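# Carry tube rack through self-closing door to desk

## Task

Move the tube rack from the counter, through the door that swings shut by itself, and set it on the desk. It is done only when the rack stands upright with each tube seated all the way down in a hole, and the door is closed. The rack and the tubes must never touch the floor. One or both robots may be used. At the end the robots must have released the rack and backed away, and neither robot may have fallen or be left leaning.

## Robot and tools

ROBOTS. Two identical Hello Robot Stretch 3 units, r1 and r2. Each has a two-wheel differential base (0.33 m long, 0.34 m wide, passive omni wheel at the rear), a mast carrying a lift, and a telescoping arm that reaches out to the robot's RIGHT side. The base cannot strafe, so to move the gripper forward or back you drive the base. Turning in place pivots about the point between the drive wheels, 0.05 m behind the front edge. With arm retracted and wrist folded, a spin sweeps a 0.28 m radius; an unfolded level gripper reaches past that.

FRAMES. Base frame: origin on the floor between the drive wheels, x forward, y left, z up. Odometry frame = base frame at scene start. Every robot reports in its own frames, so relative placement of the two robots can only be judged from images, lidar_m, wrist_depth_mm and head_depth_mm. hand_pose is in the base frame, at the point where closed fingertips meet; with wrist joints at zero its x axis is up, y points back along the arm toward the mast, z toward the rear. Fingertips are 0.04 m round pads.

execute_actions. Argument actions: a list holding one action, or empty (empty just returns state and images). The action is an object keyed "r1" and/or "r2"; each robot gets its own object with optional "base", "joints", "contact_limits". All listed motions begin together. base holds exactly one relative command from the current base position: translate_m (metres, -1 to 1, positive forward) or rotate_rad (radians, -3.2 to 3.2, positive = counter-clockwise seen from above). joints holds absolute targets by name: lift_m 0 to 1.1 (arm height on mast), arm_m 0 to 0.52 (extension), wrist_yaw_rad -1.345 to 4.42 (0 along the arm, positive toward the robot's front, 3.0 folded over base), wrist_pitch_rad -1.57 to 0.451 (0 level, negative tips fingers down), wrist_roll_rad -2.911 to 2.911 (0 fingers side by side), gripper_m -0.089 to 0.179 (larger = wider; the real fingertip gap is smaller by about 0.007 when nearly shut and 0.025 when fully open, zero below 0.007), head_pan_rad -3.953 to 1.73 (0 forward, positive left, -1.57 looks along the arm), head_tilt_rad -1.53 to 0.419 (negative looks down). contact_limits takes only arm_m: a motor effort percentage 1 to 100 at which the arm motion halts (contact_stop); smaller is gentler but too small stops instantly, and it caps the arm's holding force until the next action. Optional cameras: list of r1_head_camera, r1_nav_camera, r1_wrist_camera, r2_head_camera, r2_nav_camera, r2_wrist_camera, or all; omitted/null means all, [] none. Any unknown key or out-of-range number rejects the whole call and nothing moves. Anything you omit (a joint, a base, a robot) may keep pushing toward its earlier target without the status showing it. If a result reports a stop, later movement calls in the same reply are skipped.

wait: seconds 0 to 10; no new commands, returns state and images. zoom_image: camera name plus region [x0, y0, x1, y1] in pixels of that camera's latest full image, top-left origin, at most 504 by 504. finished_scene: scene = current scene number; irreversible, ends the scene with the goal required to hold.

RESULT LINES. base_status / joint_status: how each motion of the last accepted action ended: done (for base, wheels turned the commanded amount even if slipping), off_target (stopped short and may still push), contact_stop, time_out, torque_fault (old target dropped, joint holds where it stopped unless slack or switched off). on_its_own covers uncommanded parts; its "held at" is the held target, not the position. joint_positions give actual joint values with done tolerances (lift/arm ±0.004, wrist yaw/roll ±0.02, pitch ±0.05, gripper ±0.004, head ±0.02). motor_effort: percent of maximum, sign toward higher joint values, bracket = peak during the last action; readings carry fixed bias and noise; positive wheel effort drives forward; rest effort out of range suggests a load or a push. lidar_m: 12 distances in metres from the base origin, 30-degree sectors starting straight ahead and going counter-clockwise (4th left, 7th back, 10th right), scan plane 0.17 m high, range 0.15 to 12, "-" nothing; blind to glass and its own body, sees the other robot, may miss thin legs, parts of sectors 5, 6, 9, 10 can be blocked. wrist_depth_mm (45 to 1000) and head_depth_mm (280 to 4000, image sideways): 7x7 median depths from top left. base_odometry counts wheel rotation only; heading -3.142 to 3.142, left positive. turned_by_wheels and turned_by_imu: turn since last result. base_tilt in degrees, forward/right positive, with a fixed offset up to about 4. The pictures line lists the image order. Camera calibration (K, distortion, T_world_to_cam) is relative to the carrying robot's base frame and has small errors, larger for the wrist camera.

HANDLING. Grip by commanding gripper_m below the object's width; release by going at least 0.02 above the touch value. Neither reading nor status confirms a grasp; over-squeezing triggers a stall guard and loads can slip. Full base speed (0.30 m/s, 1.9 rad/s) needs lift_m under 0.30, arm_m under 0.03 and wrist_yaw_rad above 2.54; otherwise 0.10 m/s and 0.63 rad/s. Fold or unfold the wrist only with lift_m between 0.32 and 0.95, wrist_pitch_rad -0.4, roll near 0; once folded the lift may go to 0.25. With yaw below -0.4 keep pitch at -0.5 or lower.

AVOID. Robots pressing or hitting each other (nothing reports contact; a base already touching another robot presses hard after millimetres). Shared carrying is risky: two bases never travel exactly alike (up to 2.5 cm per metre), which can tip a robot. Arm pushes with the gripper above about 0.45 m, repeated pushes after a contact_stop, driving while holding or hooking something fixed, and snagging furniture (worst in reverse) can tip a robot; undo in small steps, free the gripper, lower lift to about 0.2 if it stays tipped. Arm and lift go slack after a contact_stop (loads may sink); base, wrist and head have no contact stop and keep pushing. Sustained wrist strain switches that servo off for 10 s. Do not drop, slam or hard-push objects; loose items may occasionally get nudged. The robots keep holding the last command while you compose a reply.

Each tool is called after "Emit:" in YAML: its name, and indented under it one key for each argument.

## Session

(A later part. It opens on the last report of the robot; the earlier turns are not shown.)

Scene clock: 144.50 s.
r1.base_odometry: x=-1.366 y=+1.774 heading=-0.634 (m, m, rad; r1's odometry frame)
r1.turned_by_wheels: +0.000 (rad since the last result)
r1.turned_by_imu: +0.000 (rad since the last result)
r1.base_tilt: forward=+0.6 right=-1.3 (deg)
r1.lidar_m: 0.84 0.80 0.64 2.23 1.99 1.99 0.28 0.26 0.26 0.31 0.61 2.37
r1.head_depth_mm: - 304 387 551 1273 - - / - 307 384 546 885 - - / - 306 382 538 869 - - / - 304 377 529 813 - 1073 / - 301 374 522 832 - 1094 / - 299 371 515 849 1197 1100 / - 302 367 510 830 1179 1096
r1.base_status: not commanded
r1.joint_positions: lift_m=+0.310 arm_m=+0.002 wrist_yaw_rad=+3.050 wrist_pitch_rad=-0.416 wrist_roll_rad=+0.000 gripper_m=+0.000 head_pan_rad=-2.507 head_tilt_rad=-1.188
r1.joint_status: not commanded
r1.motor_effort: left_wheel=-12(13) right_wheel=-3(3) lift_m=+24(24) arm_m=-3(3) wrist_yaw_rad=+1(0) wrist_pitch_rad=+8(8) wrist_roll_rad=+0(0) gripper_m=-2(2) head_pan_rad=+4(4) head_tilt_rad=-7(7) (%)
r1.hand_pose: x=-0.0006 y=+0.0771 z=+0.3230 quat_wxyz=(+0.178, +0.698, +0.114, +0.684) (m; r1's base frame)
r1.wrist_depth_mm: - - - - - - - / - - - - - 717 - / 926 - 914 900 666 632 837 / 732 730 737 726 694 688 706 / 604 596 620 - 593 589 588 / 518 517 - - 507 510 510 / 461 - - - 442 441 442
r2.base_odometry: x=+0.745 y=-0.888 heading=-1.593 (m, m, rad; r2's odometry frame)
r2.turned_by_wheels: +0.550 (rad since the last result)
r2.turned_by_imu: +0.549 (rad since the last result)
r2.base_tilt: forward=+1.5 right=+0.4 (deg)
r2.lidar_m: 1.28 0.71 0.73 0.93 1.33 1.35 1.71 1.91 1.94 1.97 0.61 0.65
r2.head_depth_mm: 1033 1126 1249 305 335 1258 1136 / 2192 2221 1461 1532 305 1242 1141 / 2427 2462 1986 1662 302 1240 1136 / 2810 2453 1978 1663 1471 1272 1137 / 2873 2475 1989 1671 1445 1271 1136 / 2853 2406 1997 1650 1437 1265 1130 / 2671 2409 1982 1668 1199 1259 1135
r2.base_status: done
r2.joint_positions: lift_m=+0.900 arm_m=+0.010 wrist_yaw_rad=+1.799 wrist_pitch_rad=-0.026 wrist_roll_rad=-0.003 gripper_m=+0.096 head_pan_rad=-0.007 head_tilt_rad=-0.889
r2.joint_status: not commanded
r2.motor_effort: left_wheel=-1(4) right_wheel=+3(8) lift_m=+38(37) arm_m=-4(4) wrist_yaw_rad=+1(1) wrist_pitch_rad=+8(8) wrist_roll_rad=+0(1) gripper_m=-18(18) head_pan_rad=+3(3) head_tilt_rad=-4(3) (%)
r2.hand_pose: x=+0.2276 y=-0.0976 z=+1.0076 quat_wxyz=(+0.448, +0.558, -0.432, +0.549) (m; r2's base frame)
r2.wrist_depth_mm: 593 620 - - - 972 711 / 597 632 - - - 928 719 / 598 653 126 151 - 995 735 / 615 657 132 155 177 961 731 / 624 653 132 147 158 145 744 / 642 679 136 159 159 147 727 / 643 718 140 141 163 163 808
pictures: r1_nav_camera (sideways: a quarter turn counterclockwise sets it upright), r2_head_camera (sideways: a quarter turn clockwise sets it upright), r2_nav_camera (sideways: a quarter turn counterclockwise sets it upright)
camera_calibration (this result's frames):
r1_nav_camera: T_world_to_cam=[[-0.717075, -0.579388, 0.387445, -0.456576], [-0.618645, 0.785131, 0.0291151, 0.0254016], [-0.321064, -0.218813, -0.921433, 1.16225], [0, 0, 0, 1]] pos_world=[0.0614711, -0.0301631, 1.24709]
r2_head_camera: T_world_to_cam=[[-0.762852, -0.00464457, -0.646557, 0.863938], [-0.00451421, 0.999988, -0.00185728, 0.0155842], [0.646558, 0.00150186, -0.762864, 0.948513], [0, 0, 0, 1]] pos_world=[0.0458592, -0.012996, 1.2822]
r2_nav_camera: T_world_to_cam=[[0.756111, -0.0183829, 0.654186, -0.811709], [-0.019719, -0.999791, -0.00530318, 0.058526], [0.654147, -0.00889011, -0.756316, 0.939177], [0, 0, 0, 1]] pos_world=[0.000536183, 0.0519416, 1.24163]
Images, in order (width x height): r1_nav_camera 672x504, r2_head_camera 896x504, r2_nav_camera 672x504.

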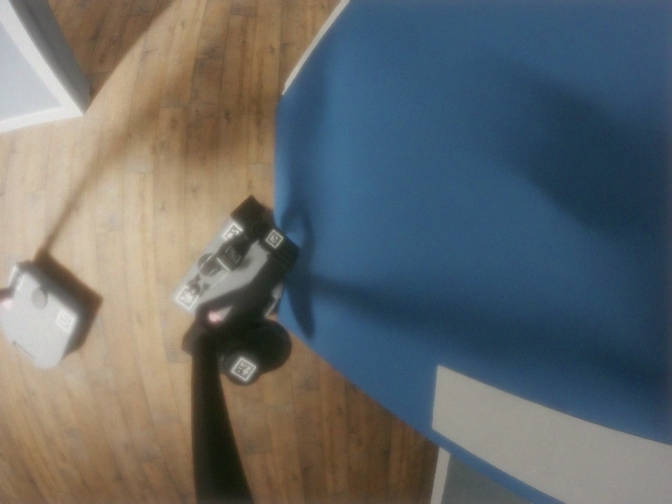

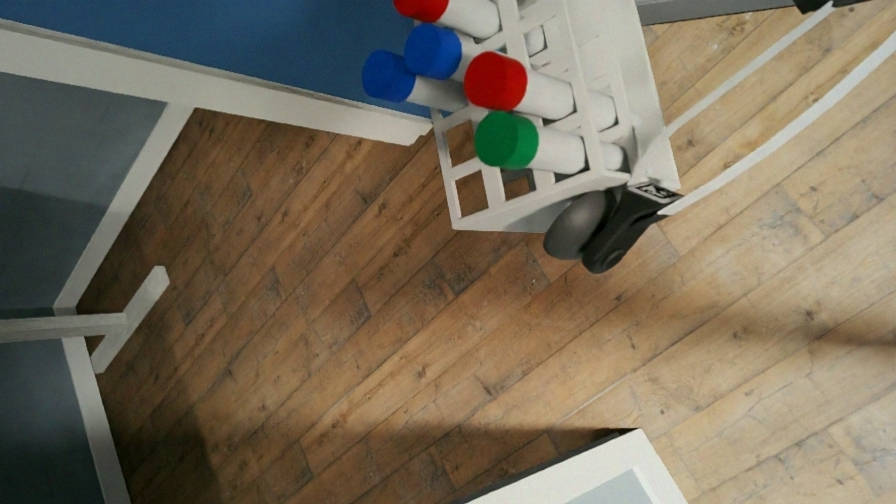

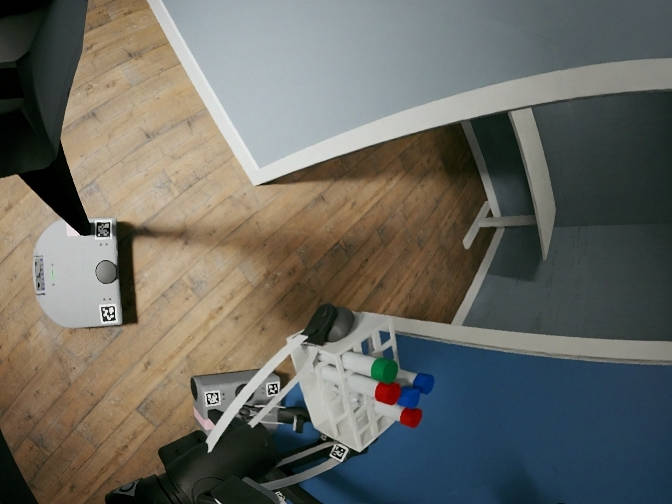

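Emit:
execute_actions:
  actions:
    - {"r2":{"base":{"rotate_rad":0.09}}}
  cameras: []

Emit:
execute_actions:
  actions:
    - {"r2":{"base":{"translate_m":1.0}},"r1":{"joints":{"head_pan_rad":-0.7}}}
  cameras: ["r1_nav_camera","r2_nav_camera"]

Emit:
execute_actions:
  actions:
    - {"r2":{"base":{"translate_m":0.3}},"r1":{"base":{"translate_m":0.16}}}
  cameras: []

Emit:
execute_actions:
  actions:
    - {"r2":{"base":{"translate_m":0.15}},"r1":{"base":{"rotate_rad":-0.3}}}
  cameras: ["r1_nav_camera","r2_nav_camera"]

Scene clock: 153.20 s.
r1.base_odometry: x=-1.366 y=+1.774 heading=-0.634 (m, m, rad; r1's odometry frame)
r1.turned_by_wheels: +0.000 (rad since the last result)
r1.turned_by_imu: +0.000 (rad since the last result)
r1.base_tilt: forward=+0.6 right=-1.3 (deg)
r1.lidar_m: 0.84 1.44 0.64 2.22 1.99 2.00 0.28 0.26 0.26 0.31 0.61 2.36
r1.head_depth_mm: - 304 387 552 1274 - - / - 307 384 546 887 - - / - 306 381 537 870 - - / - 303 377 530 814 - 1073 / - 301 374 524 830 - 1096 / - 299 371 517 848 1200 1096 / - 301 367 509 829 1176 1097
r1.base_status: not commanded
r1.joint_positions: lift_m=+0.310 arm_m=+0.002 wrist_yaw_rad=+3.050 wrist_pitch_rad=-0.416 wrist_roll_rad=+0.000 gripper_m=+0.000 head_pan_rad=-2.507 head_tilt_rad=-1.188
r1.joint_status: not commanded
r1.motor_effort: left_wheel=-12(12) right_wheel=-3(3) lift_m=+24(24) arm_m=-2(3) wrist_yaw_rad=+0(0) wrist_pitch_rad=+8(8) wrist_roll_rad=+0(0) gripper_m=-3(3) head_pan_rad=+4(5) head_tilt_rad=-7(7) (%)
r1.hand_pose: x=-0.0006 y=+0.0771 z=+0.3230 quat_wxyz=(+0.178, +0.698, +0.114, +0.684) (m; r1's base frame)
r1.wrist_depth_mm: - - - - - - - / - - - - 830 710 - / 923 - 911 913 661 614 839 / 726 737 714 737 700 683 713 / 602 611 621 - 588 581 593 / 525 517 - - 509 510 505 / 459 - - - 442 444 440
r2.base_odometry: x=+0.745 y=-0.888 heading=-1.503 (m, m, rad; r2's odometry frame)
r2.turned_by_wheels: +0.090 (rad since the last result)
r2.turned_by_imu: +0.089 (rad since the last result)
r2.base_tilt: forward=+1.4 right=+0.4 (deg)
r2.lidar_m: 2.58 0.71 0.74 1.01 1.33 1.37 1.86 1.91 1.97 1.91 0.61 0.96
r2.head_depth_mm: 2157 1293 1356 307 335 1275 1134 / 2438 2457 1997 325 304 1252 1134 / 2734 2455 2003 1654 301 1238 1131 / 2800 2450 1992 1687 1481 1271 1134 / 2789 2452 1998 1684 1445 1269 1138 / 2716 2456 2002 1654 1408 1278 1133 / 2576 2422 1986 979 1133 1272 1135
r2.base_status: done
r2.joint_positions: lift_m=+0.900 arm_m=+0.010 wrist_yaw_rad=+1.799 wrist_pitch_rad=-0.026 wrist_roll_rad=-0.003 gripper_m=+0.096 head_pan_rad=-0.007 head_tilt_rad=-0.889
r2.joint_status: not commanded
r2.motor_effort: left_wheel=-2(6) right_wheel=+3(7) lift_m=+38(38) arm_m=-4(4) wrist_yaw_rad=+2(2) wrist_pitch_rad=+8(8) wrist_roll_rad=+1(0) gripper_m=-18(18) head_pan_rad=+4(3) head_tilt_rad=-4(3) (%)
r2.hand_pose: x=+0.2276 y=-0.0976 z=+1.0076 quat_wxyz=(+0.448, +0.558, -0.432, +0.549) (m; r2's base frame)
r2.wrist_depth_mm: 595 620 - - - - 750 / 604 641 - - - - 762 / 629 651 126 152 - - 778 / 630 672 132 156 178 - 803 / 647 669 133 146 158 145 813 / 649 683 136 159 160 147 738 / 661 727 139 140 164 163 856
pictures: none
No camera images: the call's "cameras" was empty. Leave "cameras" out to get every camera's image.

Scene clock: 164.17 s.
r1.base_odometry: x=-1.366 y=+1.774 heading=-0.634 (m, m, rad; r1's odometry frame)
r1.turned_by_wheels: +0.000 (rad since the last result)
r1.turned_by_imu: +0.001 (rad since the last result)
r1.base_tilt: forward=+0.6 right=-1.3 (deg)
r1.lidar_m: 0.84 1.44 2.00 2.23 1.99 1.99 0.28 0.26 0.26 0.31 0.61 0.77
r1.head_depth_mm: 1917 1705 1525 1078 958 862 770 / 1923 1706 1533 1388 1279 1175 - / 1919 1713 1530 1374 1278 1205 - / 1907 1714 1537 1276 1281 1191 - / 1904 1710 1319 1261 1277 1174 1121 / 874 1624 1529 1375 1271 1179 1091 / 1926 1710 1491 1377 1281 1183 1100
r1.base_status: not commanded
r1.joint_positions: lift_m=+0.310 arm_m=+0.002 wrist_yaw_rad=+3.050 wrist_pitch_rad=-0.416 wrist_roll_rad=+0.000 gripper_m=+0.000 head_pan_rad=-0.707 head_tilt_rad=-1.188
r1.joint_status: all done
r1.motor_effort: left_wheel=-13(12) right_wheel=-3(3) lift_m=+24(24) arm_m=-2(3) wrist_yaw_rad=+0(0) wrist_pitch_rad=+8(9) wrist_roll_rad=+0(0) gripper_m=-3(3) head_pan_rad=+5(56) head_tilt_rad=-7(7) (%)
r1.hand_pose: x=-0.0006 y=+0.0771 z=+0.3230 quat_wxyz=(+0.178, +0.698, +0.114, +0.684) (m; r1's base frame)
r1.wrist_depth_mm: - - - - - - - / - - - - - - - / 929 - 924 903 904 891 885 / 734 733 729 726 722 715 714 / 611 608 619 - 595 593 591 / 514 517 - - 504 508 507 / 464 - - - 440 449 445
r2.base_odometry: x=+0.813 y=-1.886 heading=-1.503 (m, m, rad; r2's odometry frame)
r2.turned_by_wheels: +0.000 (rad since the last result)
r2.turned_by_imu: +0.001 (rad since the last result)
r2.base_tilt: forward=+1.4 right=+0.4 (deg)
r2.lidar_m: 1.77 1.57 2.06 2.55 0.39 0.40 2.60 0.76 0.61 0.46 0.47 1.37
r2.head_depth_mm: 1550 1710 1849 306 335 1272 1141 / 1709 1932 2000 328 305 1250 1134 / 1536 2215 1995 1676 301 1243 1135 / 1476 2250 2007 1678 1469 1268 1140 / 1393 2228 1985 1688 1454 1273 1136 / 1395 2150 1980 1680 1441 1267 1131 / 1391 2026 1991 1664 1441 1270 1131
r2.base_status: done
r2.joint_positions: lift_m=+0.900 arm_m=+0.010 wrist_yaw_rad=+1.799 wrist_pitch_rad=-0.026 wrist_roll_rad=-0.003 gripper_m=+0.096 head_pan_rad=-0.007 head_tilt_rad=-0.889
r2.joint_status: not commanded
r2.motor_effort: left_wheel=-2(2) right_wheel=+2(9) lift_m=+38(38) arm_m=-3(3) wrist_yaw_rad=+1(1) wrist_pitch_rad=+8(8) wrist_roll_rad=+0(1) gripper_m=-18(18) head_pan_rad=+3(3) head_tilt_rad=-3(4) (%)
r2.hand_pose: x=+0.2276 y=-0.0976 z=+1.0076 quat_wxyz=(+0.448, +0.558, -0.432, +0.549) (m; r2's base frame)
r2.wrist_depth_mm: - - - - - - - / - - - - - - - / - - 128 152 - - - / - - 132 156 177 - - / - - 134 147 157 145 - / - - 136 159 160 147 - / - - 139 140 164 162 -
pictures: r1_nav_camera (sideways: a quarter turn counterclockwise sets it upright), r2_nav_camera (sideways: a quarter turn counterclockwise sets it upright)
camera_calibration (this result's frames):
r1_nav_camera: T_world_to_cam=[[0.726901, -0.567007, 0.387449, -0.46539], [-0.62439, -0.78057, 0.0291152, 0.0254365], [0.285923, -0.263083, -0.921431, 1.15854], [0, 0, 0, 1]] pos_world=[0.0229212, 0.0607685, 1.24709]
r2_nav_camera: T_world_to_cam=[[0.756112, -0.0183808, 0.654184, -0.811707], [-0.0197163, -0.999792, -0.00530316, 0.0585259], [0.654145, -0.00888829, -0.756317, 0.939179], [0, 0, 0, 1]] pos_world=[0.000535924, 0.0519416, 1.24163]
Images, in order (width x height): r1_nav_camera 672x504, r2_nav_camera 672x504.

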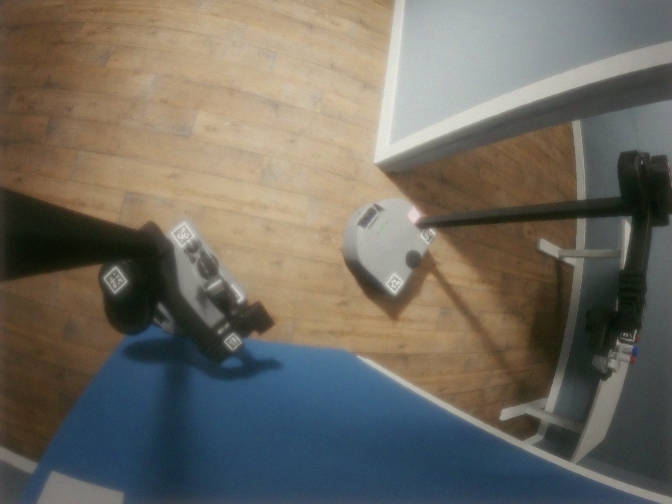

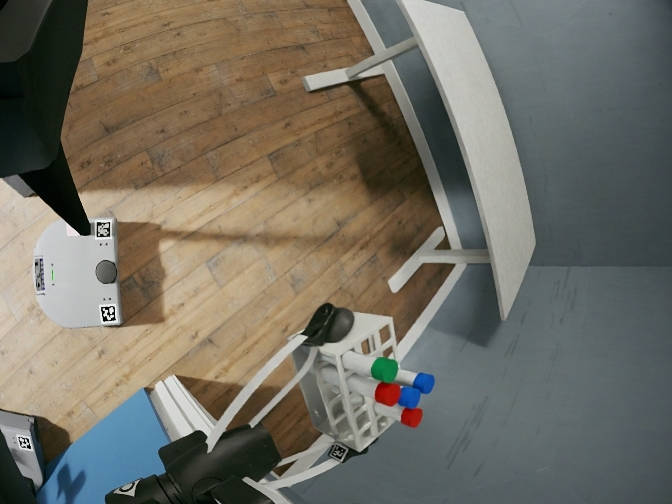

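Scene clock: 168.13 s.
r1.base_odometry: x=-1.237 y=+1.679 heading=-0.635 (m, m, rad; r1's odometry frame)
r1.turned_by_wheels: +0.000 (rad since the last result)
r1.turned_by_imu: +0.000 (rad since the last result)
r1.base_tilt: forward=+0.6 right=-1.4 (deg)
r1.lidar_m: 0.68 1.19 1.89 2.26 2.10 0.37 0.27 0.27 0.28 0.39 0.91 2.24
r1.head_depth_mm: 1943 1709 1536 1388 1252 1029 818 / 1922 1706 1337 1358 1275 1192 - / 1826 1660 1330 1351 1268 1203 - / 1929 1709 1512 1390 1284 1190 - / 1925 1712 1530 1398 1277 1178 1120 / 1927 1689 1528 1362 1280 1177 1098 / 1929 1713 1020 1297 1281 1179 1097
r1.base_status: done
r1.joint_positions: lift_m=+0.310 arm_m=+0.002 wrist_yaw_rad=+3.050 wrist_pitch_rad=-0.416 wrist_roll_rad=+0.000 gripper_m=+0.000 head_pan_rad=-0.707 head_tilt_rad=-1.188
r1.joint_status: not commanded
r1.on_its_own: left_wheel is at rest, and its effort (-22) is outside its rest range (-18 to +18)
r1.motor_effort: left_wheel=-22(24) right_wheel=-1(3) lift_m=+24(24) arm_m=-3(3) wrist_yaw_rad=+0(1) wrist_pitch_rad=+8(8) wrist_roll_rad=+0(0) gripper_m=-2(3) head_pan_rad=+5(5) head_tilt_rad=-7(7) (%)
r1.hand_pose: x=-0.0006 y=+0.0771 z=+0.3230 quat_wxyz=(+0.178, +0.698, +0.114, +0.684) (m; r1's base frame)
r1.wrist_depth_mm: - - - - - - - / - - - - - - - / 911 - 918 911 892 912 872 / 726 742 735 718 719 721 707 / 602 596 628 - 597 583 586 / 516 515 - - 510 507 501 / 459 - - - 452 442 445
r2.base_odometry: x=+0.833 y=-2.185 heading=-1.504 (m, m, rad; r2's odometry frame)
r2.turned_by_wheels: +0.000 (rad since the last result)
r2.turned_by_imu: +0.000 (rad since the last result)
r2.base_tilt: forward=+1.4 right=+0.4 (deg)
r2.lidar_m: 1.47 1.73 1.35 2.45 1.17 0.62 2.81 0.79 0.46 0.43 1.11 1.21
r2.head_depth_mm: 1363 1497 1656 306 335 1279 1141 / 1515 1677 1869 328 304 1248 1138 / 1609 1899 1985 1692 301 1239 1131 / 1416 1192 1870 1679 1474 1274 1137 / 1409 1148 1995 1664 1435 1269 1134 / 1401 1108 1993 1662 1447 1267 1130 / 1391 1073 1930 1667 1449 1263 1126
r2.base_status: done
r2.joint_positions: lift_m=+0.900 arm_m=+0.010 wrist_yaw_rad=+1.799 wrist_pitch_rad=-0.026 wrist_roll_rad=-0.003 gripper_m=+0.096 head_pan_rad=-0.007 head_tilt_rad=-0.889
r2.joint_status: not commanded
r2.motor_effort: left_wheel=-2(3) right_wheel=+2(8) lift_m=+38(38) arm_m=-4(4) wrist_yaw_rad=+1(2) wrist_pitch_rad=+8(8) wrist_roll_rad=+0(0) gripper_m=-18(18) head_pan_rad=+3(4) head_tilt_rad=-2(3) (%)
r2.hand_pose: x=+0.2276 y=-0.0976 z=+1.0076 quat_wxyz=(+0.448, +0.558, -0.432, +0.549) (m; r2's base frame)
r2.wrist_depth_mm: - - - - - - 999 / - - - - - - - / - - 127 151 - - - / - - 132 155 178 - - / - - 133 146 157 143 - / 979 894 136 159 159 147 972 / - - 140 140 164 163 -
pictures: none
No camera images: the call's "cameras" was empty. Leave "cameras" out to get every camera's image.

Scene clock: 170.60 s.
r1.base_odometry: x=-1.237 y=+1.679 heading=-0.934 (m, m, rad; r1's odometry frame)
r1.turned_by_wheels: -0.300 (rad since the last result)
r1.turned_by_imu: -0.298 (rad since the last result)
r1.base_tilt: forward=+0.6 right=-1.3 (deg)
r1.lidar_m: 0.68 0.78 1.89 1.96 2.16 2.10 0.29 0.25 0.25 0.29 0.52 1.05
r1.head_depth_mm: 1921 1711 1037 914 862 814 755 / 1938 1703 1527 1379 1245 1151 - / 1920 1694 1463 1395 1275 1206 - / 1926 1702 1386 1399 1279 1188 - / 1850 1654 1468 1389 1273 1175 1115 / 1923 1713 1535 1402 1283 1180 1092 / 1898 1711 1537 1401 1282 1184 1093
r1.base_status: done
r1.joint_positions: lift_m=+0.310 arm_m=+0.002 wrist_yaw_rad=+3.050 wrist_pitch_rad=-0.416 wrist_roll_rad=+0.000 gripper_m=+0.000 head_pan_rad=-0.707 head_tilt_rad=-1.188
r1.joint_status: not commanded
r1.motor_effort: left_wheel=-10(13) right_wheel=-8(11) lift_m=+24(24) arm_m=-3(2) wrist_yaw_rad=+0(0) wrist_pitch_rad=+8(8) wrist_roll_rad=+0(0) gripper_m=-3(2) head_pan_rad=+5(4) head_tilt_rad=-7(7) (%)
r1.hand_pose: x=-0.0006 y=+0.0772 z=+0.3230 quat_wxyz=(+0.178, +0.698, +0.114, +0.684) (m; r1's base frame)
r1.wrist_depth_mm: - - - - - - - / - - - - - - - / 932 - 904 913 920 885 894 / 725 733 733 724 727 717 720 / 600 611 622 - 602 593 590 / 519 515 - - 512 507 507 / 460 - - - 446 447 446
r2.base_odometry: x=+0.843 y=-2.335 heading=-1.504 (m, m, rad; r2's odometry frame)
r2.turned_by_wheels: +0.000 (rad since the last result)
r2.turned_by_imu: +0.000 (rad since the last result)
r2.base_tilt: forward=+1.5 right=+0.4 (deg)
r2.lidar_m: 1.32 1.60 1.26 2.26 1.69 0.75 2.91 0.68 0.48 0.60 1.09 1.14
r2.head_depth_mm: 1278 1401 1543 306 335 1270 1140 / 1433 1443 1773 985 304 1252 1132 / 1568 1117 1954 1642 301 1242 1136 / 1413 1074 1739 1672 1473 1272 1132 / 1397 1072 1930 1669 1449 1269 1137 / 1397 1068 1885 1672 1442 1266 1132 / 1362 1063 947 1659 1440 1266 1125
r2.base_status: done
r2.joint_positions: lift_m=+0.900 arm_m=+0.010 wrist_yaw_rad=+1.799 wrist_pitch_rad=-0.026 wrist_roll_rad=-0.003 gripper_m=+0.096 head_pan_rad=-0.007 head_tilt_rad=-0.889
r2.joint_status: not commanded
r2.motor_effort: left_wheel=-1(3) right_wheel=+2(8) lift_m=+39(38) arm_m=-3(3) wrist_yaw_rad=+1(2) wrist_pitch_rad=+8(8) wrist_roll_rad=+0(1) gripper_m=-18(18) head_pan_rad=+4(3) head_tilt_rad=-3(4) (%)
r2.hand_pose: x=+0.2276 y=-0.0976 z=+1.0076 quat_wxyz=(+0.448, +0.558, -0.432, +0.549) (m; r2's base frame)
r2.wrist_depth_mm: - - - - - - 926 / - - - - - - 935 / - - 127 152 - - 952 / - - 132 155 177 - 945 / - - 133 146 158 145 949 / 852 847 136 159 159 147 912 / - - 139 140 163 162 -
pictures: r1_nav_camera (sideways: a quarter turn counterclockwise sets it upright), r2_nav_camera (sideways: a quarter turn counterclockwise sets it upright)
camera_calibration (this result's frames):
r1_nav_camera: T_world_to_cam=[[0.727089, -0.566767, 0.387449, -0.465391], [-0.624131, -0.780777, 0.0291152, 0.0254349], [0.28601, -0.262988, -0.921431, 1.15854], [0, 0, 0, 1]] pos_world=[0.0229011, 0.060774, 1.24709]
r2_nav_camera: T_world_to_cam=[[0.756115, -0.0183804, 0.65418, -0.811702], [-0.0197158, -0.999792, -0.00530309, 0.0585259], [0.654141, -0.00888791, -0.75632, 0.939183], [0, 0, 0, 1]] pos_world=[0.000535588, 0.0519416, 1.24163]
Images, in order (width x height): r1_nav_camera 672x504, r2_nav_camera 672x504.

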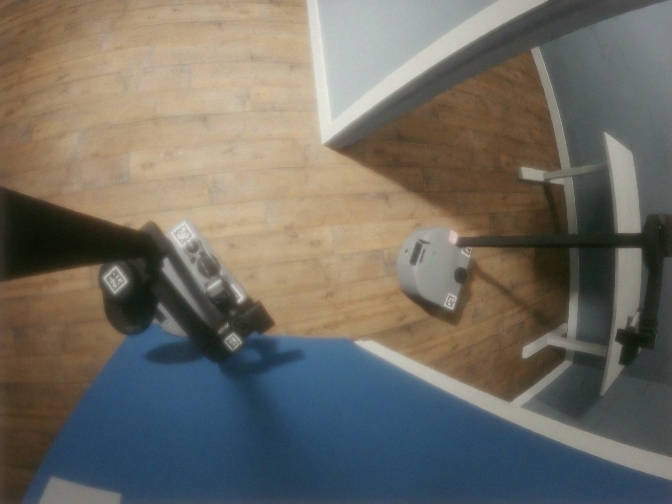

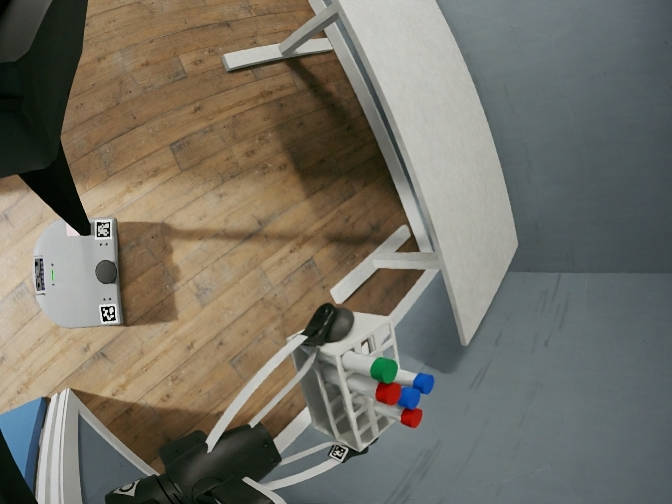

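Emit:
execute_actions:
  actions:
    - {"r2":{"base":{"translate_m":0.38},"joints":{"lift_m":0.75,"wrist_yaw_rad":1.2}},"r1":{"base":{"translate_m":0.39}}}
  cameras: []

Emit:
execute_actions:
  actions:
    - {"r2":{"base":{"rotate_rad":0.6},"joints":{"wrist_yaw_rad":0.6}},"r1":{"base":{"rotate_rad":-0.59}}}
  cameras: []

Emit:
execute_actions:
  actions:
    - {"r2":{"base":{"rotate_rad":1.5},"joints":{"wrist_yaw_rad":0,"head_pan_rad":-1.5,"head_tilt_rad":-0.7}},"r1":{"base":{"translate_m":0.3}}}
  cameras: ["r1_nav_camera","r2_head_camera","r2_wrist_camera"]

Scene clock: 182.37 s.
r1.base_odometry: x=-1.005 y=+1.365 heading=-0.935 (m, m, rad; r1's odometry frame)
r1.turned_by_wheels: +0.000 (rad since the last result)
r1.turned_by_imu: +0.001 (rad since the last result)
r1.base_tilt: forward=+0.6 right=-1.3 (deg)
r1.lidar_m: 0.32 0.30 0.86 1.75 2.43 0.31 0.27 0.27 0.32 0.58 1.14 1.89
r1.head_depth_mm: 1905 1708 1396 1392 1280 1178 923 / 1848 1465 1421 1377 1276 1189 - / 1926 1699 1510 1395 1278 1199 - / 1916 1710 1532 1385 1273 1186 - / 1909 1705 1540 1399 1277 1176 1111 / 1857 1695 1538 1402 1279 1167 1095 / 1917 1698 1533 1400 811 1131 1097
r1.base_status: translate_m off_target (by the wheels' count: +0.3901 of +0.3900)
r1.joint_positions: lift_m=+0.310 arm_m=+0.002 wrist_yaw_rad=+3.050 wrist_pitch_rad=-0.416 wrist_roll_rad=+0.000 gripper_m=+0.000 head_pan_rad=-0.707 head_tilt_rad=-1.188
r1.joint_status: not commanded
r1.on_its_own: left_wheel is at rest, and its effort (-30) is outside its rest range (-18 to +18)
r1.motor_effort: left_wheel=-30(31) right_wheel=-8(7) lift_m=+24(25) arm_m=-3(3) wrist_yaw_rad=+0(1) wrist_pitch_rad=+8(8) wrist_roll_rad=+0(0) gripper_m=-3(2) head_pan_rad=+5(5) head_tilt_rad=-7(7) (%)
r1.hand_pose: x=-0.0006 y=+0.0772 z=+0.3230 quat_wxyz=(+0.178, +0.698, +0.114, +0.684) (m; r1's base frame)
r1.wrist_depth_mm: - - - - - - 506 / - - - - - - 470 / 943 - 908 911 891 830 432 / 736 732 727 730 716 686 402 / 619 602 626 - 588 582 376 / 515 518 - - 513 506 330 / 462 - - - 442 440 344
r2.base_odometry: x=+0.868 y=-2.714 heading=-1.504 (m, m, rad; r2's odometry frame)
r2.turned_by_wheels: +0.000 (rad since the last result)
r2.turned_by_imu: +0.000 (rad since the last result)
r2.base_tilt: forward=+1.5 right=+0.4 (deg)
r2.lidar_m: 0.94 1.27 1.07 1.80 2.88 1.11 1.14 0.74 0.78 0.94 0.90 0.93
r2.head_depth_mm: 1047 1143 1185 1417 1446 1250 1136 / 1174 1283 879 1604 1451 1266 1138 / 1329 1080 871 1611 1421 1267 1140 / 1335 1075 873 787 1452 1264 1132 / 1241 1077 871 768 1442 1274 1135 / 1201 1075 869 737 1436 1266 1135 / 1143 1070 869 732 1384 1266 1132
r2.base_status: done
r2.joint_positions: lift_m=+0.750 arm_m=+0.010 wrist_yaw_rad=+1.202 wrist_pitch_rad=-0.026 wrist_roll_rad=-0.003 gripper_m=+0.096 head_pan_rad=-0.007 head_tilt_rad=-0.889
r2.joint_status: all done
r2.motor_effort: left_wheel=-2(2) right_wheel=+2(9) lift_m=+18(32) arm_m=-3(3) wrist_yaw_rad=+0(2) wrist_pitch_rad=+8(8) wrist_roll_rad=+0(0) gripper_m=-18(18) head_pan_rad=+3(3) head_tilt_rad=-5(3) (%)
r2.hand_pose: x=+0.2170 y=-0.2474 z=+0.8584 quat_wxyz=(+0.590, +0.407, -0.577, +0.393) (m; r2's base frame)
r2.wrist_depth_mm: - - - 886 706 613 534 / - - - 895 740 621 543 / - - 127 152 691 645 547 / - - 132 156 178 655 567 / 758 748 133 146 157 145 579 / 484 481 135 159 159 147 566 / 415 902 139 141 163 162 623
pictures: none
No camera images: the call's "cameras" was empty. Leave "cameras" out to get every camera's image.

Scene clock: 184.27 s.
r1.base_odometry: x=-1.005 y=+1.365 heading=-1.525 (m, m, rad; r1's odometry frame)
r1.turned_by_wheels: -0.590 (rad since the last result)
r1.turned_by_imu: -0.583 (rad since the last result)
r1.base_tilt: forward=+0.6 right=-1.4 (deg)
r1.lidar_m: 1.89 0.32 0.30 0.69 1.74 2.30 0.29 0.25 0.25 0.29 0.52 1.07
r1.head_depth_mm: 1647 1645 911 914 863 817 752 / 1826 1700 1537 1347 1249 1149 - / 1874 1708 1540 1395 1273 1201 - / 1931 1709 1517 1388 1285 1192 - / 1907 1494 1466 1408 1286 1177 1114 / 1910 1453 1504 1389 1273 1177 1094 / 1862 1694 1536 1394 1282 1174 1044
r1.base_status: done
r1.joint_positions: lift_m=+0.310 arm_m=+0.002 wrist_yaw_rad=+3.050 wrist_pitch_rad=-0.416 wrist_roll_rad=+0.000 gripper_m=+0.000 head_pan_rad=-0.707 head_tilt_rad=-1.188
r1.joint_status: not commanded
r1.motor_effort: left_wheel=-17(19) right_wheel=-10(19) lift_m=+25(24) arm_m=-3(3) wrist_yaw_rad=+0(1) wrist_pitch_rad=+8(8) wrist_roll_rad=+0(0) gripper_m=-3(3) head_pan_rad=+5(5) head_tilt_rad=-7(7) (%)
r1.hand_pose: x=-0.0006 y=+0.0771 z=+0.3230 quat_wxyz=(+0.178, +0.698, +0.114, +0.684) (m; r1's base frame)
r1.wrist_depth_mm: - - - 929 429 288 299 / - - - - 447 315 - / 933 - 940 850 463 342 837 / 738 736 715 710 487 388 709 / 616 603 629 - 472 456 591 / 520 524 - - 492 491 499 / 463 - - - 443 442 445
r2.base_odometry: x=+0.868 y=-2.714 heading=-0.904 (m, m, rad; r2's odometry frame)
r2.turned_by_wheels: +0.600 (rad since the last result)
r2.turned_by_imu: +0.598 (rad since the last result)
r2.base_tilt: forward=+1.5 right=+0.4 (deg)
r2.lidar_m: 1.27 1.08 1.95 2.32 1.11 1.07 0.74 0.80 0.92 0.90 0.95 0.94
r2.head_depth_mm: 1128 1078 874 737 1413 1272 1138 / 1130 1083 876 737 1441 1278 1133 / 1135 1076 872 737 1446 1271 1136 / 1140 1071 874 734 1438 1278 1138 / 1148 1076 874 748 1435 1268 1133 / 1156 1072 872 754 1454 1264 1134 / 1159 1076 869 750 1440 1268 1129
r2.base_status: done
r2.joint_positions: lift_m=+0.750 arm_m=+0.010 wrist_yaw_rad=+0.602 wrist_pitch_rad=-0.026 wrist_roll_rad=-0.003 gripper_m=+0.096 head_pan_rad=-0.007 head_tilt_rad=-0.889
r2.joint_status: all done
r2.motor_effort: left_wheel=-2(6) right_wheel=+3(8) lift_m=+18(18) arm_m=-3(3) wrist_yaw_rad=-1(3) wrist_pitch_rad=+8(8) wrist_roll_rad=+0(0) gripper_m=-18(18) head_pan_rad=+4(3) head_tilt_rad=-4(3) (%)
r2.hand_pose: x=+0.1233 y=-0.3659 z=+0.8584 quat_wxyz=(+0.679, +0.218, -0.671, +0.201) (m; r2's base frame)
r2.wrist_depth_mm: 992 - - 848 681 589 511 / 989 - - 829 705 594 518 / 974 - 127 152 668 604 529 / - - 131 155 177 607 539 / 763 724 132 146 158 144 546 / 487 478 136 159 160 147 530 / 371 789 140 141 163 162 585
pictures: none
No camera images: the call's "cameras" was empty. Leave "cameras" out to get every camera's image.

Scene clock: 188.23 s.
r1.base_odometry: x=-0.991 y=+1.066 heading=-1.525 (m, m, rad; r1's odometry frame)
r1.turned_by_wheels: -0.001 (rad since the last result)
r1.turned_by_imu: +0.000 (rad since the last result)
r1.base_tilt: forward=+0.6 right=-1.4 (deg)
r1.lidar_m: 1.59 2.10 2.39 0.23 0.23 0.34 0.27 0.27 0.30 0.46 0.89 0.88
r1.head_depth_mm: 1659 1708 1538 1395 1278 1155 864 / 1799 1697 1529 1387 1276 1192 - / 1819 1690 1485 1388 1285 1202 - / 1910 1475 1392 1392 1275 1187 - / 1881 1709 1485 1396 1281 1173 1116 / 1923 1705 1537 1397 1280 1181 1095 / 1924 1699 1532 1394 1281 1181 1095
r1.base_status: translate_m off_target (by the wheels' count: +0.3001 of +0.3000)
r1.joint_positions: lift_m=+0.310 arm_m=+0.002 wrist_yaw_rad=+3.050 wrist_pitch_rad=-0.416 wrist_roll_rad=+0.000 gripper_m=+0.000 head_pan_rad=-0.707 head_tilt_rad=-1.188
r1.joint_status: not commanded
r1.on_its_own: left_wheel is at rest, and its effort (-39) is outside its rest range (-18 to +18)
r1.motor_effort: left_wheel=-39(40) right_wheel=-6(6) lift_m=+24(24) arm_m=-3(2) wrist_yaw_rad=+1(0) wrist_pitch_rad=+8(8) wrist_roll_rad=+0(0) gripper_m=-2(2) head_pan_rad=+4(4) head_tilt_rad=-7(8) (%)
r1.hand_pose: x=-0.0006 y=+0.0771 z=+0.3230 quat_wxyz=(+0.178, +0.698, +0.114, +0.684) (m; r1's base frame)
r1.wrist_depth_mm: - - 245 - - - - / - - 264 - - - - / 928 - 293 867 917 896 864 / 743 727 322 697 716 712 700 / 615 601 355 - 604 600 580 / 519 516 - - 508 507 507 / 456 - - - 446 449 444
r2.base_odometry: x=+0.868 y=-2.714 heading=+0.596 (m, m, rad; r2's odometry frame)
r2.turned_by_wheels: +1.500 (rad since the last result)
r2.turned_by_imu: +1.497 (rad since the last result)
r2.base_tilt: forward=+1.5 right=+0.4 (deg)
r2.lidar_m: 2.86 1.11 0.92 0.74 0.78 0.93 0.90 0.94 0.93 1.27 1.08 1.80
r2.head_depth_mm: 1067 1193 1175 906 735 1365 1253 / 1071 1199 1169 900 736 1367 1250 / 1082 1207 1171 900 529 1420 - / 1086 1216 1163 900 514 1399 1207 / 1091 1220 1163 896 752 1384 1202 / 1099 1229 1159 895 750 1388 1201 / 1107 1233 1158 899 748 1394 1196
r2.base_status: done
r2.joint_positions: lift_m=+0.750 arm_m=+0.010 wrist_yaw_rad=+0.002 wrist_pitch_rad=-0.026 wrist_roll_rad=-0.003 gripper_m=+0.096 head_pan_rad=-1.493 head_tilt_rad=-0.705
r2.joint_status: all done
r2.motor_effort: left_wheel=-1(5) right_wheel=+3(8) lift_m=+18(18) arm_m=-3(4) wrist_yaw_rad=-2(2) wrist_pitch_rad=+8(8) wrist_roll_rad=+0(0) gripper_m=-18(18) head_pan_rad=-2(32) head_tilt_rad=+1(14) (%)
r2.hand_pose: x=-0.0210 y=-0.4108 z=+0.8584 quat_wxyz=(+0.709, +0.010, -0.706, -0.009) (m; r2's base frame)
r2.wrist_depth_mm: 999 997 983 - 986 955 940 / - - - - 999 969 983 / - - 127 152 - - 971 / - - 133 155 176 - - / 765 733 133 147 158 144 567 / 486 477 136 159 160 147 419 / 367 323 140 141 164 162 289
pictures: r1_nav_camera (sideways: a quarter turn counterclockwise sets it upright), r2_head_camera (sideways: a quarter turn clockwise sets it upright), r2_wrist_camera
camera_calibration (this result's frames):
r1_nav_camera: T_world_to_cam=[[0.727145, -0.566695, 0.387449, -0.465391], [-0.624055, -0.780838, 0.0291152, 0.0254344], [0.286036, -0.262961, -0.921431, 1.15854], [0, 0, 0, 1]] pos_world=[0.0228952, 0.0607757, 1.24709]
r2_head_camera: T_world_to_cam=[[-0.0590748, 0.628784, -0.775333, 1.02747], [0.996049, 0.088713, -0.00394681, 0.0122018], [0.0663004, -0.772503, -0.631541, 0.781252], [0, 0, 0, 1]] pos_world=[-0.00325345, -0.0436188, 1.29007]
r2_wrist_camera: T_world_to_cam=[[-0.997939, -0.0412452, -0.0491489, 0.0141384], [0.0420441, 0.158273, -0.9865, 0.951296], [0.0484673, -0.986534, -0.156213, -0.102424], [0, 0, 0, 1]] pos_world=[-0.0209229, -0.251026, 0.923148]
Images, in order (width x height): r1_nav_camera 672x504, r2_head_camera 896x504, r2_wrist_camera 644x364.

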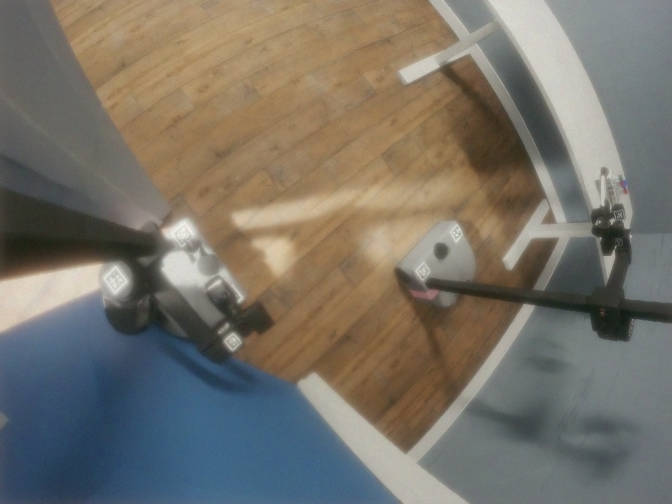

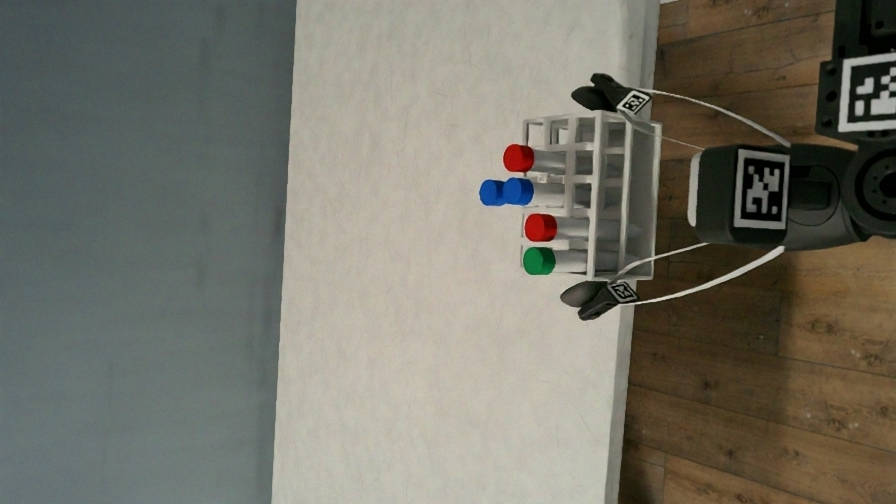

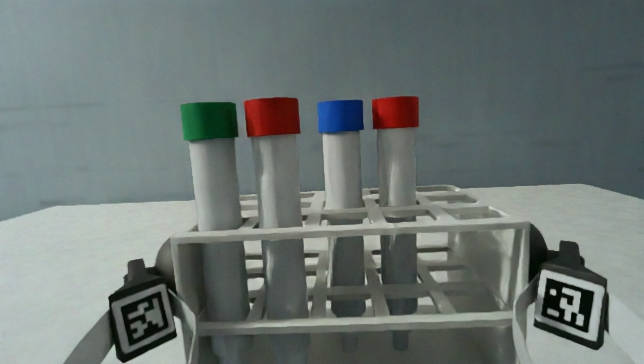

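Emit:
execute_actions:
  actions:
    - {"r2":{"joints":{"arm_m":0.3,"lift_m":0.68}},"r1":{"base":{"translate_m":0.3},"joints":{"head_pan_rad":-3,"head_tilt_rad":-0.8}}}
  cameras: []

Emit:
execute_actions:
  actions:
    - {"r2":{"joints":{"lift_m":0.662}},"r1":{"base":{"translate_m":0.1}}}
  cameras: ["r2_wrist_camera"]

Scene clock: 195.90 s.
r1.base_odometry: x=-0.978 y=+0.766 heading=-1.525 (m, m, rad; r1's odometry frame)
r1.turned_by_wheels: +0.000 (rad since the last result)
r1.turned_by_imu: +0.002 (rad since the last result)
r1.base_tilt: forward=+0.6 right=-1.4 (deg)
r1.lidar_m: 1.29 1.79 2.40 1.25 0.40 0.37 0.37 0.38 0.51 1.01 0.70 1.66
r1.head_depth_mm: 293 327 373 437 524 654 801 / 294 331 379 443 534 672 898 / 297 335 384 451 544 689 893 / 301 339 390 459 556 707 970 / 304 344 396 467 569 726 1001 / 308 349 402 475 580 748 1044 / 311 353 408 484 595 767 1081
r1.base_status: done
r1.joint_positions: lift_m=+0.310 arm_m=+0.002 wrist_yaw_rad=+3.050 wrist_pitch_rad=-0.416 wrist_roll_rad=+0.000 gripper_m=+0.000 head_pan_rad=-2.993 head_tilt_rad=-0.803
r1.joint_status: all done
r1.motor_effort: left_wheel=+0(28) right_wheel=-2(5) lift_m=+25(24) arm_m=-3(3) wrist_yaw_rad=+0(0) wrist_pitch_rad=+9(8) wrist_roll_rad=+0(0) gripper_m=-2(2) head_pan_rad=-4(55) head_tilt_rad=+3(39) (%)
r1.hand_pose: x=-0.0006 y=+0.0771 z=+0.3230 quat_wxyz=(+0.178, +0.698, +0.114, +0.684) (m; r1's base frame)
r1.wrist_depth_mm: 454 - - - - - - / 457 - - - - - - / 445 - 888 925 905 892 891 / 431 600 722 729 719 722 711 / 411 560 619 - 604 591 588 / 392 509 - - 514 505 509 / 412 - - - 446 442 443
r2.base_odometry: x=+0.868 y=-2.714 heading=+0.596 (m, m, rad; r2's odometry frame)
r2.turned_by_wheels: +0.000 (rad since the last result)
r2.turned_by_imu: -0.001 (rad since the last result)
r2.base_tilt: forward=+1.4 right=+0.5 (deg)
r2.lidar_m: 2.86 0.70 0.86 0.74 0.78 0.94 0.90 0.94 0.94 1.27 1.08 1.80
r2.head_depth_mm: 1067 1195 1169 901 753 1383 - / 1078 1194 1168 934 - 1386 1208 / 1079 1207 1169 812 - 1404 1200 / 1086 1216 1166 819 733 1395 1199 / 1091 1216 1165 896 733 1385 1207 / 1095 1232 1160 895 749 1387 1201 / 1115 1235 1154 899 748 1388 1203
r2.base_status: not commanded
r2.joint_positions: lift_m=+0.680 arm_m=+0.300 wrist_yaw_rad=+0.001 wrist_pitch_rad=-0.026 wrist_roll_rad=-0.003 gripper_m=+0.096 head_pan_rad=-1.493 head_tilt_rad=-0.705
r2.joint_status: all done
r2.motor_effort: left_wheel=-1(1) right_wheel=+2(2) lift_m=+18(14) arm_m=+3(8) wrist_yaw_rad=+0(1) wrist_pitch_rad=+8(8) wrist_roll_rad=+1(1) gripper_m=-18(18) head_pan_rad=-1(2) head_tilt_rad=+1(2) (%)
r2.hand_pose: x=-0.0212 y=-0.7002 z=+0.7882 quat_wxyz=(+0.709, +0.010, -0.706, -0.009) (m; r2's base frame)
r2.wrist_depth_mm: 720 718 692 704 691 692 671 / 720 736 717 729 714 695 694 / 781 741 126 151 720 716 712 / 775 753 132 155 177 659 618 / 488 468 133 146 157 144 365 / 313 307 136 159 159 147 267 / 237 209 140 140 163 162 186
pictures: none
No camera images: the call's "cameras" was empty. Leave "cameras" out to get every camera's image.

Scene clock: 198.07 s.
r1.base_odometry: x=-0.973 y=+0.666 heading=-1.525 (m, m, rad; r1's odometry frame)
r1.turned_by_wheels: +0.000 (rad since the last result)
r1.turned_by_imu: +0.000 (rad since the last result)
r1.base_tilt: forward=+0.6 right=-1.4 (deg)
r1.lidar_m: 1.19 1.69 2.27 1.67 0.56 0.45 0.46 0.48 0.64 1.37 0.64 1.58
r1.head_depth_mm: 369 415 473 553 664 802 939 / 374 420 481 563 679 849 1102 / 378 426 488 574 692 876 1116 / 383 432 497 583 708 900 1118 / 388 438 506 596 728 925 1141 / 393 444 513 607 744 955 1139 / 398 451 522 620 758 988 1160
r1.base_status: done
r1.joint_positions: lift_m=+0.310 arm_m=+0.002 wrist_yaw_rad=+3.050 wrist_pitch_rad=-0.416 wrist_roll_rad=+0.000 gripper_m=+0.000 head_pan_rad=-2.993 head_tilt_rad=-0.803
r1.joint_status: not commanded
r1.motor_effort: left_wheel=+0(9) right_wheel=-2(1) lift_m=+24(25) arm_m=-3(2) wrist_yaw_rad=+0(0) wrist_pitch_rad=+8(8) wrist_roll_rad=+0(0) gripper_m=-3(3) head_pan_rad=-4(4) head_tilt_rad=+3(3) (%)
r1.hand_pose: x=-0.0006 y=+0.0771 z=+0.3230 quat_wxyz=(+0.178, +0.698, +0.114, +0.684) (m; r1's base frame)
r1.wrist_depth_mm: 609 - - - - - - / 616 - - - - - - / 593 - 936 901 905 902 892 / 579 725 726 717 712 703 707 / 553 612 631 - 591 594 590 / 504 523 - - 513 508 505 / 453 - - - 447 443 444
r2.base_odometry: x=+0.868 y=-2.714 heading=+0.596 (m, m, rad; r2's odometry frame)
r2.turned_by_wheels: +0.000 (rad since the last result)
r2.turned_by_imu: +0.000 (rad since the last result)
r2.base_tilt: forward=+1.4 right=+0.4 (deg)
r2.lidar_m: 2.87 0.64 0.86 0.74 0.78 0.93 0.90 0.93 0.94 1.28 1.08 1.81
r2.head_depth_mm: 1068 1178 1180 902 734 1370 - / 1074 1193 1173 906 - 1401 1208 / 1078 1217 1167 823 - 1401 1203 / 1090 1212 1163 819 732 1393 1202 / 1092 1220 1164 896 732 1392 1204 / 1104 1229 1164 897 751 1386 1198 / 1108 1244 1161 895 751 1392 1207
r2.base_status: not commanded
r2.joint_positions: lift_m=+0.662 arm_m=+0.300 wrist_yaw_rad=+0.001 wrist_pitch_rad=-0.022 wrist_roll_rad=-0.003 gripper_m=+0.096 head_pan_rad=-1.493 head_tilt_rad=-0.705
r2.joint_status: all done
r2.motor_effort: left_wheel=-1(1) right_wheel=+2(3) lift_m=+17(22) arm_m=+3(3) wrist_yaw_rad=+0(1) wrist_pitch_rad=+7(8) wrist_roll_rad=+0(1) gripper_m=-18(18) head_pan_rad=-2(2) head_tilt_rad=+2(1) (%)
r2.hand_pose: x=-0.0212 y=-0.7003 z=+0.7713 quat_wxyz=(+0.709, +0.008, -0.706, -0.008) (m; r2's base frame)
r2.wrist_depth_mm: 730 711 710 714 690 688 668 / 740 739 721 718 714 712 687 / 766 746 125 150 720 718 711 / 774 769 129 154 158 575 543 / 432 411 132 146 157 145 320 / 273 270 136 158 162 147 236 / 211 185 140 141 163 160 162
pictures: r2_wrist_camera
camera_calibration (this result's frames):
r2_wrist_camera: T_world_to_cam=[[-0.997983, -0.0403516, -0.0490033, -0.00183985], [0.0422179, 0.154574, -0.987079, 0.909134], [0.0474048, -0.987157, -0.152559, -0.404848], [0, 0, 0, 1]] pos_world=[-0.0210262, -0.540251, 0.835534]
Images, in order (width x height): r2_wrist_camera 644x364.

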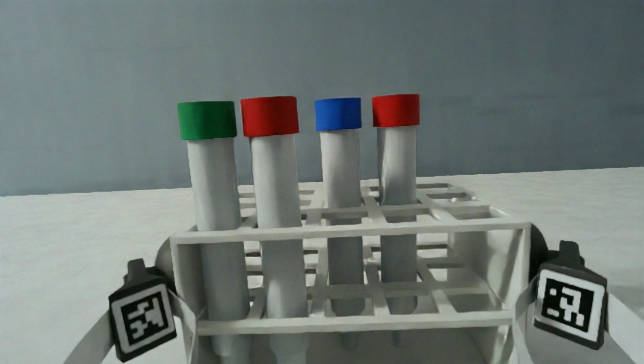

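Emit:
execute_actions:
  actions:
    - {"r2":{"joints":{"gripper_m":0.179}}}
  cameras: []

Emit:
execute_actions:
  actions:
    - {"r2":{"joints":{"arm_m":0.003}},"r1":{"base":{"translate_m":0.15}}}
  cameras: ["r2_wrist_camera","r2_head_camera","r1_nav_camera"]

Scene clock: 202.77 s.
r1.base_odometry: x=-0.973 y=+0.666 heading=-1.525 (m, m, rad; r1's odometry frame)
r1.turned_by_wheels: +0.000 (rad since the last result)
r1.turned_by_imu: +0.000 (rad since the last result)
r1.base_tilt: forward=+0.6 right=-1.3 (deg)
r1.lidar_m: 1.20 1.69 2.27 1.67 0.56 0.45 0.47 0.48 0.64 1.36 0.64 1.58
r1.head_depth_mm: 369 415 474 553 661 804 937 / 374 420 483 563 678 850 1095 / 378 426 489 574 692 876 1119 / 384 432 496 585 709 899 1115 / 388 438 505 595 724 929 1136 / 393 445 514 607 743 957 1143 / 399 452 522 620 759 987 1161
r1.base_status: not commanded
r1.joint_positions: lift_m=+0.310 arm_m=+0.002 wrist_yaw_rad=+3.050 wrist_pitch_rad=-0.416 wrist_roll_rad=+0.000 gripper_m=+0.000 head_pan_rad=-2.993 head_tilt_rad=-0.803
r1.joint_status: not commanded
r1.motor_effort: left_wheel=+1(0) right_wheel=-2(2) lift_m=+24(24) arm_m=-2(2) wrist_yaw_rad=+0(1) wrist_pitch_rad=+8(8) wrist_roll_rad=+0(0) gripper_m=-2(3) head_pan_rad=-4(4) head_tilt_rad=+3(2) (%)
r1.hand_pose: x=-0.0006 y=+0.0771 z=+0.3230 quat_wxyz=(+0.178, +0.698, +0.114, +0.684) (m; r1's base frame)
r1.wrist_depth_mm: 611 - - - - - - / 617 - - - - - - / 606 - 917 900 887 887 888 / 583 714 728 727 717 709 707 / 556 606 627 - 595 591 587 / 500 516 - - 498 506 505 / 456 - - - 445 447 446
r2.base_odometry: x=+0.868 y=-2.714 heading=+0.596 (m, m, rad; r2's odometry frame)
r2.turned_by_wheels: +0.000 (rad since the last result)
r2.turned_by_imu: +0.000 (rad since the last result)
r2.base_tilt: forward=+1.5 right=+0.4 (deg)
r2.lidar_m: 2.86 0.64 0.86 0.74 0.78 0.94 0.90 0.93 0.94 1.27 1.08 1.81
r2.head_depth_mm: 1077 1189 1174 903 733 1360 - / 1070 1196 1169 901 - 1396 1210 / 1086 1206 1168 831 - 1382 1205 / 1086 1216 1168 839 732 1394 1206 / 1098 1217 1167 897 731 1394 1212 / 1104 1230 1158 895 751 1394 1201 / 1108 1245 1162 895 750 1393 1204
r2.base_status: not commanded
r2.joint_positions: lift_m=+0.662 arm_m=+0.300 wrist_yaw_rad=+0.001 wrist_pitch_rad=-0.022 wrist_roll_rad=-0.003 gripper_m=+0.179 head_pan_rad=-1.493 head_tilt_rad=-0.705
r2.joint_status: all done
r2.motor_effort: left_wheel=-1(1) right_wheel=+3(2) lift_m=+17(18) arm_m=+3(3) wrist_yaw_rad=+0(1) wrist_pitch_rad=+7(7) wrist_roll_rad=+0(0) gripper_m=+0(93) head_pan_rad=-2(2) head_tilt_rad=+2(3) (%)
r2.hand_pose: x=-0.0212 y=-0.7003 z=+0.7714 quat_wxyz=(+0.709, +0.008, -0.706, -0.008) (m; r2's base frame)
r2.wrist_depth_mm: 719 708 710 705 695 679 678 / 741 725 717 710 704 711 699 / 752 751 125 150 720 714 702 / 778 769 129 155 159 581 547 / 424 416 132 146 145 158 344 / 274 238 136 157 160 160 - / - 189 138 140 163 159 165
pictures: none
No camera images: the call's "cameras" was empty. Leave "cameras" out to get every camera's image.

Scene clock: 206.17 s.
r1.base_odometry: x=-0.966 y=+0.516 heading=-1.525 (m, m, rad; r1's odometry frame)
r1.turned_by_wheels: +0.000 (rad since the last result)
r1.turned_by_imu: +0.001 (rad since the last result)
r1.base_tilt: forward=+0.6 right=-1.3 (deg)
r1.lidar_m: 1.05 1.53 2.06 2.30 0.78 0.58 0.61 0.63 0.81 0.62 0.57 1.47
r1.head_depth_mm: 499 558 635 744 871 1007 1135 / 505 567 647 754 912 1140 1159 / 508 574 657 771 929 1175 1178 / 516 582 668 789 954 1218 1155 / 523 591 680 802 974 1246 1159 / 529 600 692 817 1002 1246 1151 / 536 607 702 835 1029 1268 1156
r1.base_status: done
r1.joint_positions: lift_m=+0.310 arm_m=+0.002 wrist_yaw_rad=+3.050 wrist_pitch_rad=-0.416 wrist_roll_rad=+0.000 gripper_m=+0.000 head_pan_rad=-2.993 head_tilt_rad=-0.803
r1.joint_status: not commanded
r1.motor_effort: left_wheel=+0(9) right_wheel=-2(1) lift_m=+24(24) arm_m=-3(2) wrist_yaw_rad=+0(0) wrist_pitch_rad=+9(8) wrist_roll_rad=+0(0) gripper_m=-3(3) head_pan_rad=-4(4) head_tilt_rad=+3(3) (%)
r1.hand_pose: x=-0.0006 y=+0.0771 z=+0.3230 quat_wxyz=(+0.178, +0.698, +0.114, +0.684) (m; r1's base frame)
r1.wrist_depth_mm: 824 - - - - - - / 864 - - - - - - / 837 - 923 914 902 909 863 / 729 729 733 726 712 723 709 / 608 597 622 - 599 595 590 / 520 515 - - 508 507 506 / 458 - - - 448 445 444
r2.base_odometry: x=+0.868 y=-2.714 heading=+0.596 (m, m, rad; r2's odometry frame)
r2.turned_by_wheels: +0.000 (rad since the last result)
r2.turned_by_imu: +0.000 (rad since the last result)
r2.base_tilt: forward=+1.4 right=+0.4 (deg)
r2.lidar_m: 2.87 0.57 0.86 0.74 0.78 0.93 0.90 0.93 0.94 1.27 1.08 1.80
r2.head_depth_mm: 1067 1184 1172 903 734 1362 1210 / 1077 1193 1167 901 731 1354 1206 / 1082 1211 1176 829 735 1402 - / 1089 1209 1163 839 733 1392 1228 / 1103 1227 1166 896 731 1374 1202 / 1100 1229 1161 896 749 1388 1198 / 1110 1232 1157 894 750 1385 1199
r2.base_status: not commanded
r2.joint_positions: lift_m=+0.662 arm_m=+0.003 wrist_yaw_rad=+0.001 wrist_pitch_rad=-0.022 wrist_roll_rad=-0.003 gripper_m=+0.179 head_pan_rad=-1.493 head_tilt_rad=-0.705
r2.joint_status: all done
r2.motor_effort: left_wheel=-1(1) right_wheel=+3(3) lift_m=+18(17) arm_m=-4(7) wrist_yaw_rad=+0(1) wrist_pitch_rad=+6(7) wrist_roll_rad=+0(1) gripper_m=+0(0) head_pan_rad=-2(3) head_tilt_rad=+2(1) (%)
r2.hand_pose: x=-0.0213 y=-0.4040 z=+0.7715 quat_wxyz=(+0.709, +0.008, -0.706, -0.008) (m; r2's base frame)
r2.wrist_depth_mm: - - 999 983 963 955 958 / - - - - 976 - 999 / - - - 486 - - 999 / - 895 785 464 568 608 555 / 432 420 387 372 354 338 349 / 279 273 258 252 240 235 - / 255 - - - - - -
pictures: r1_nav_camera (sideways: a quarter turn counterclockwise sets it upright), r2_head_camera (sideways: a quarter turn clockwise sets it upright), r2_wrist_camera
camera_calibration (this result's frames):
r1_nav_camera: T_world_to_cam=[[-0.69423, -0.145711, 0.704849, -0.870217], [-0.166995, 0.985179, 0.0391833, 0.00952155], [-0.700112, -0.090504, -0.708274, 0.887463], [0, 0, 0, 1]] pos_world=[0.0187822, -0.0558616, 1.24157]
r2_head_camera: T_world_to_cam=[[-0.0590224, 0.628645, -0.775449, 1.02762], [0.996055, 0.0886469, -0.00394885, 0.0122044], [0.0662588, -0.772624, -0.631397, 0.781066], [0, 0, 0, 1]] pos_world=[-0.00325614, -0.0436203, 1.29008]
r2_wrist_camera: T_world_to_cam=[[-0.99799, -0.0402053, -0.0489797, 0.0101207], [0.0422456, 0.153975, -0.987171, 0.863313], [0.0472311, -0.987256, -0.151967, -0.112803], [0, 0, 0, 1]] pos_world=[-0.021043, -0.243887, 0.835591]
Images, in order (width x height): r1_nav_camera 672x504, r2_head_camera 896x504, r2_wrist_camera 644x364.

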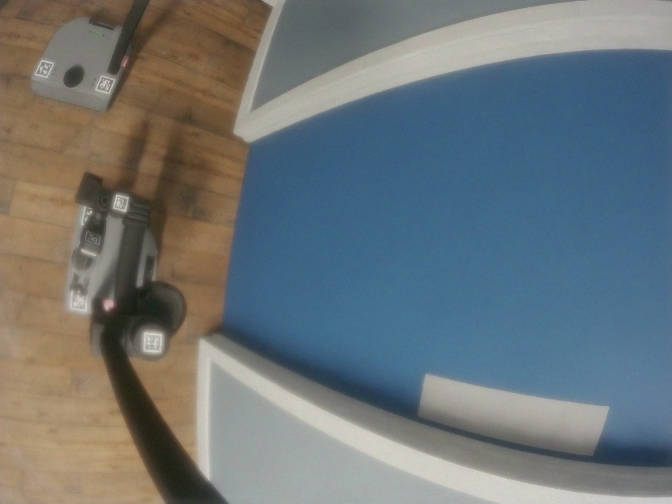

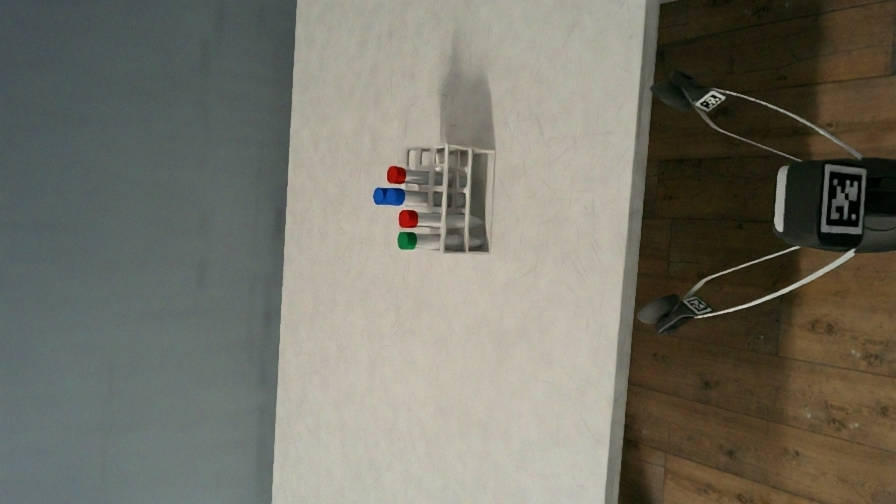

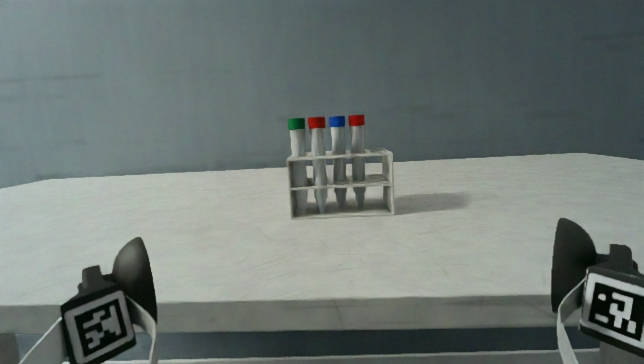

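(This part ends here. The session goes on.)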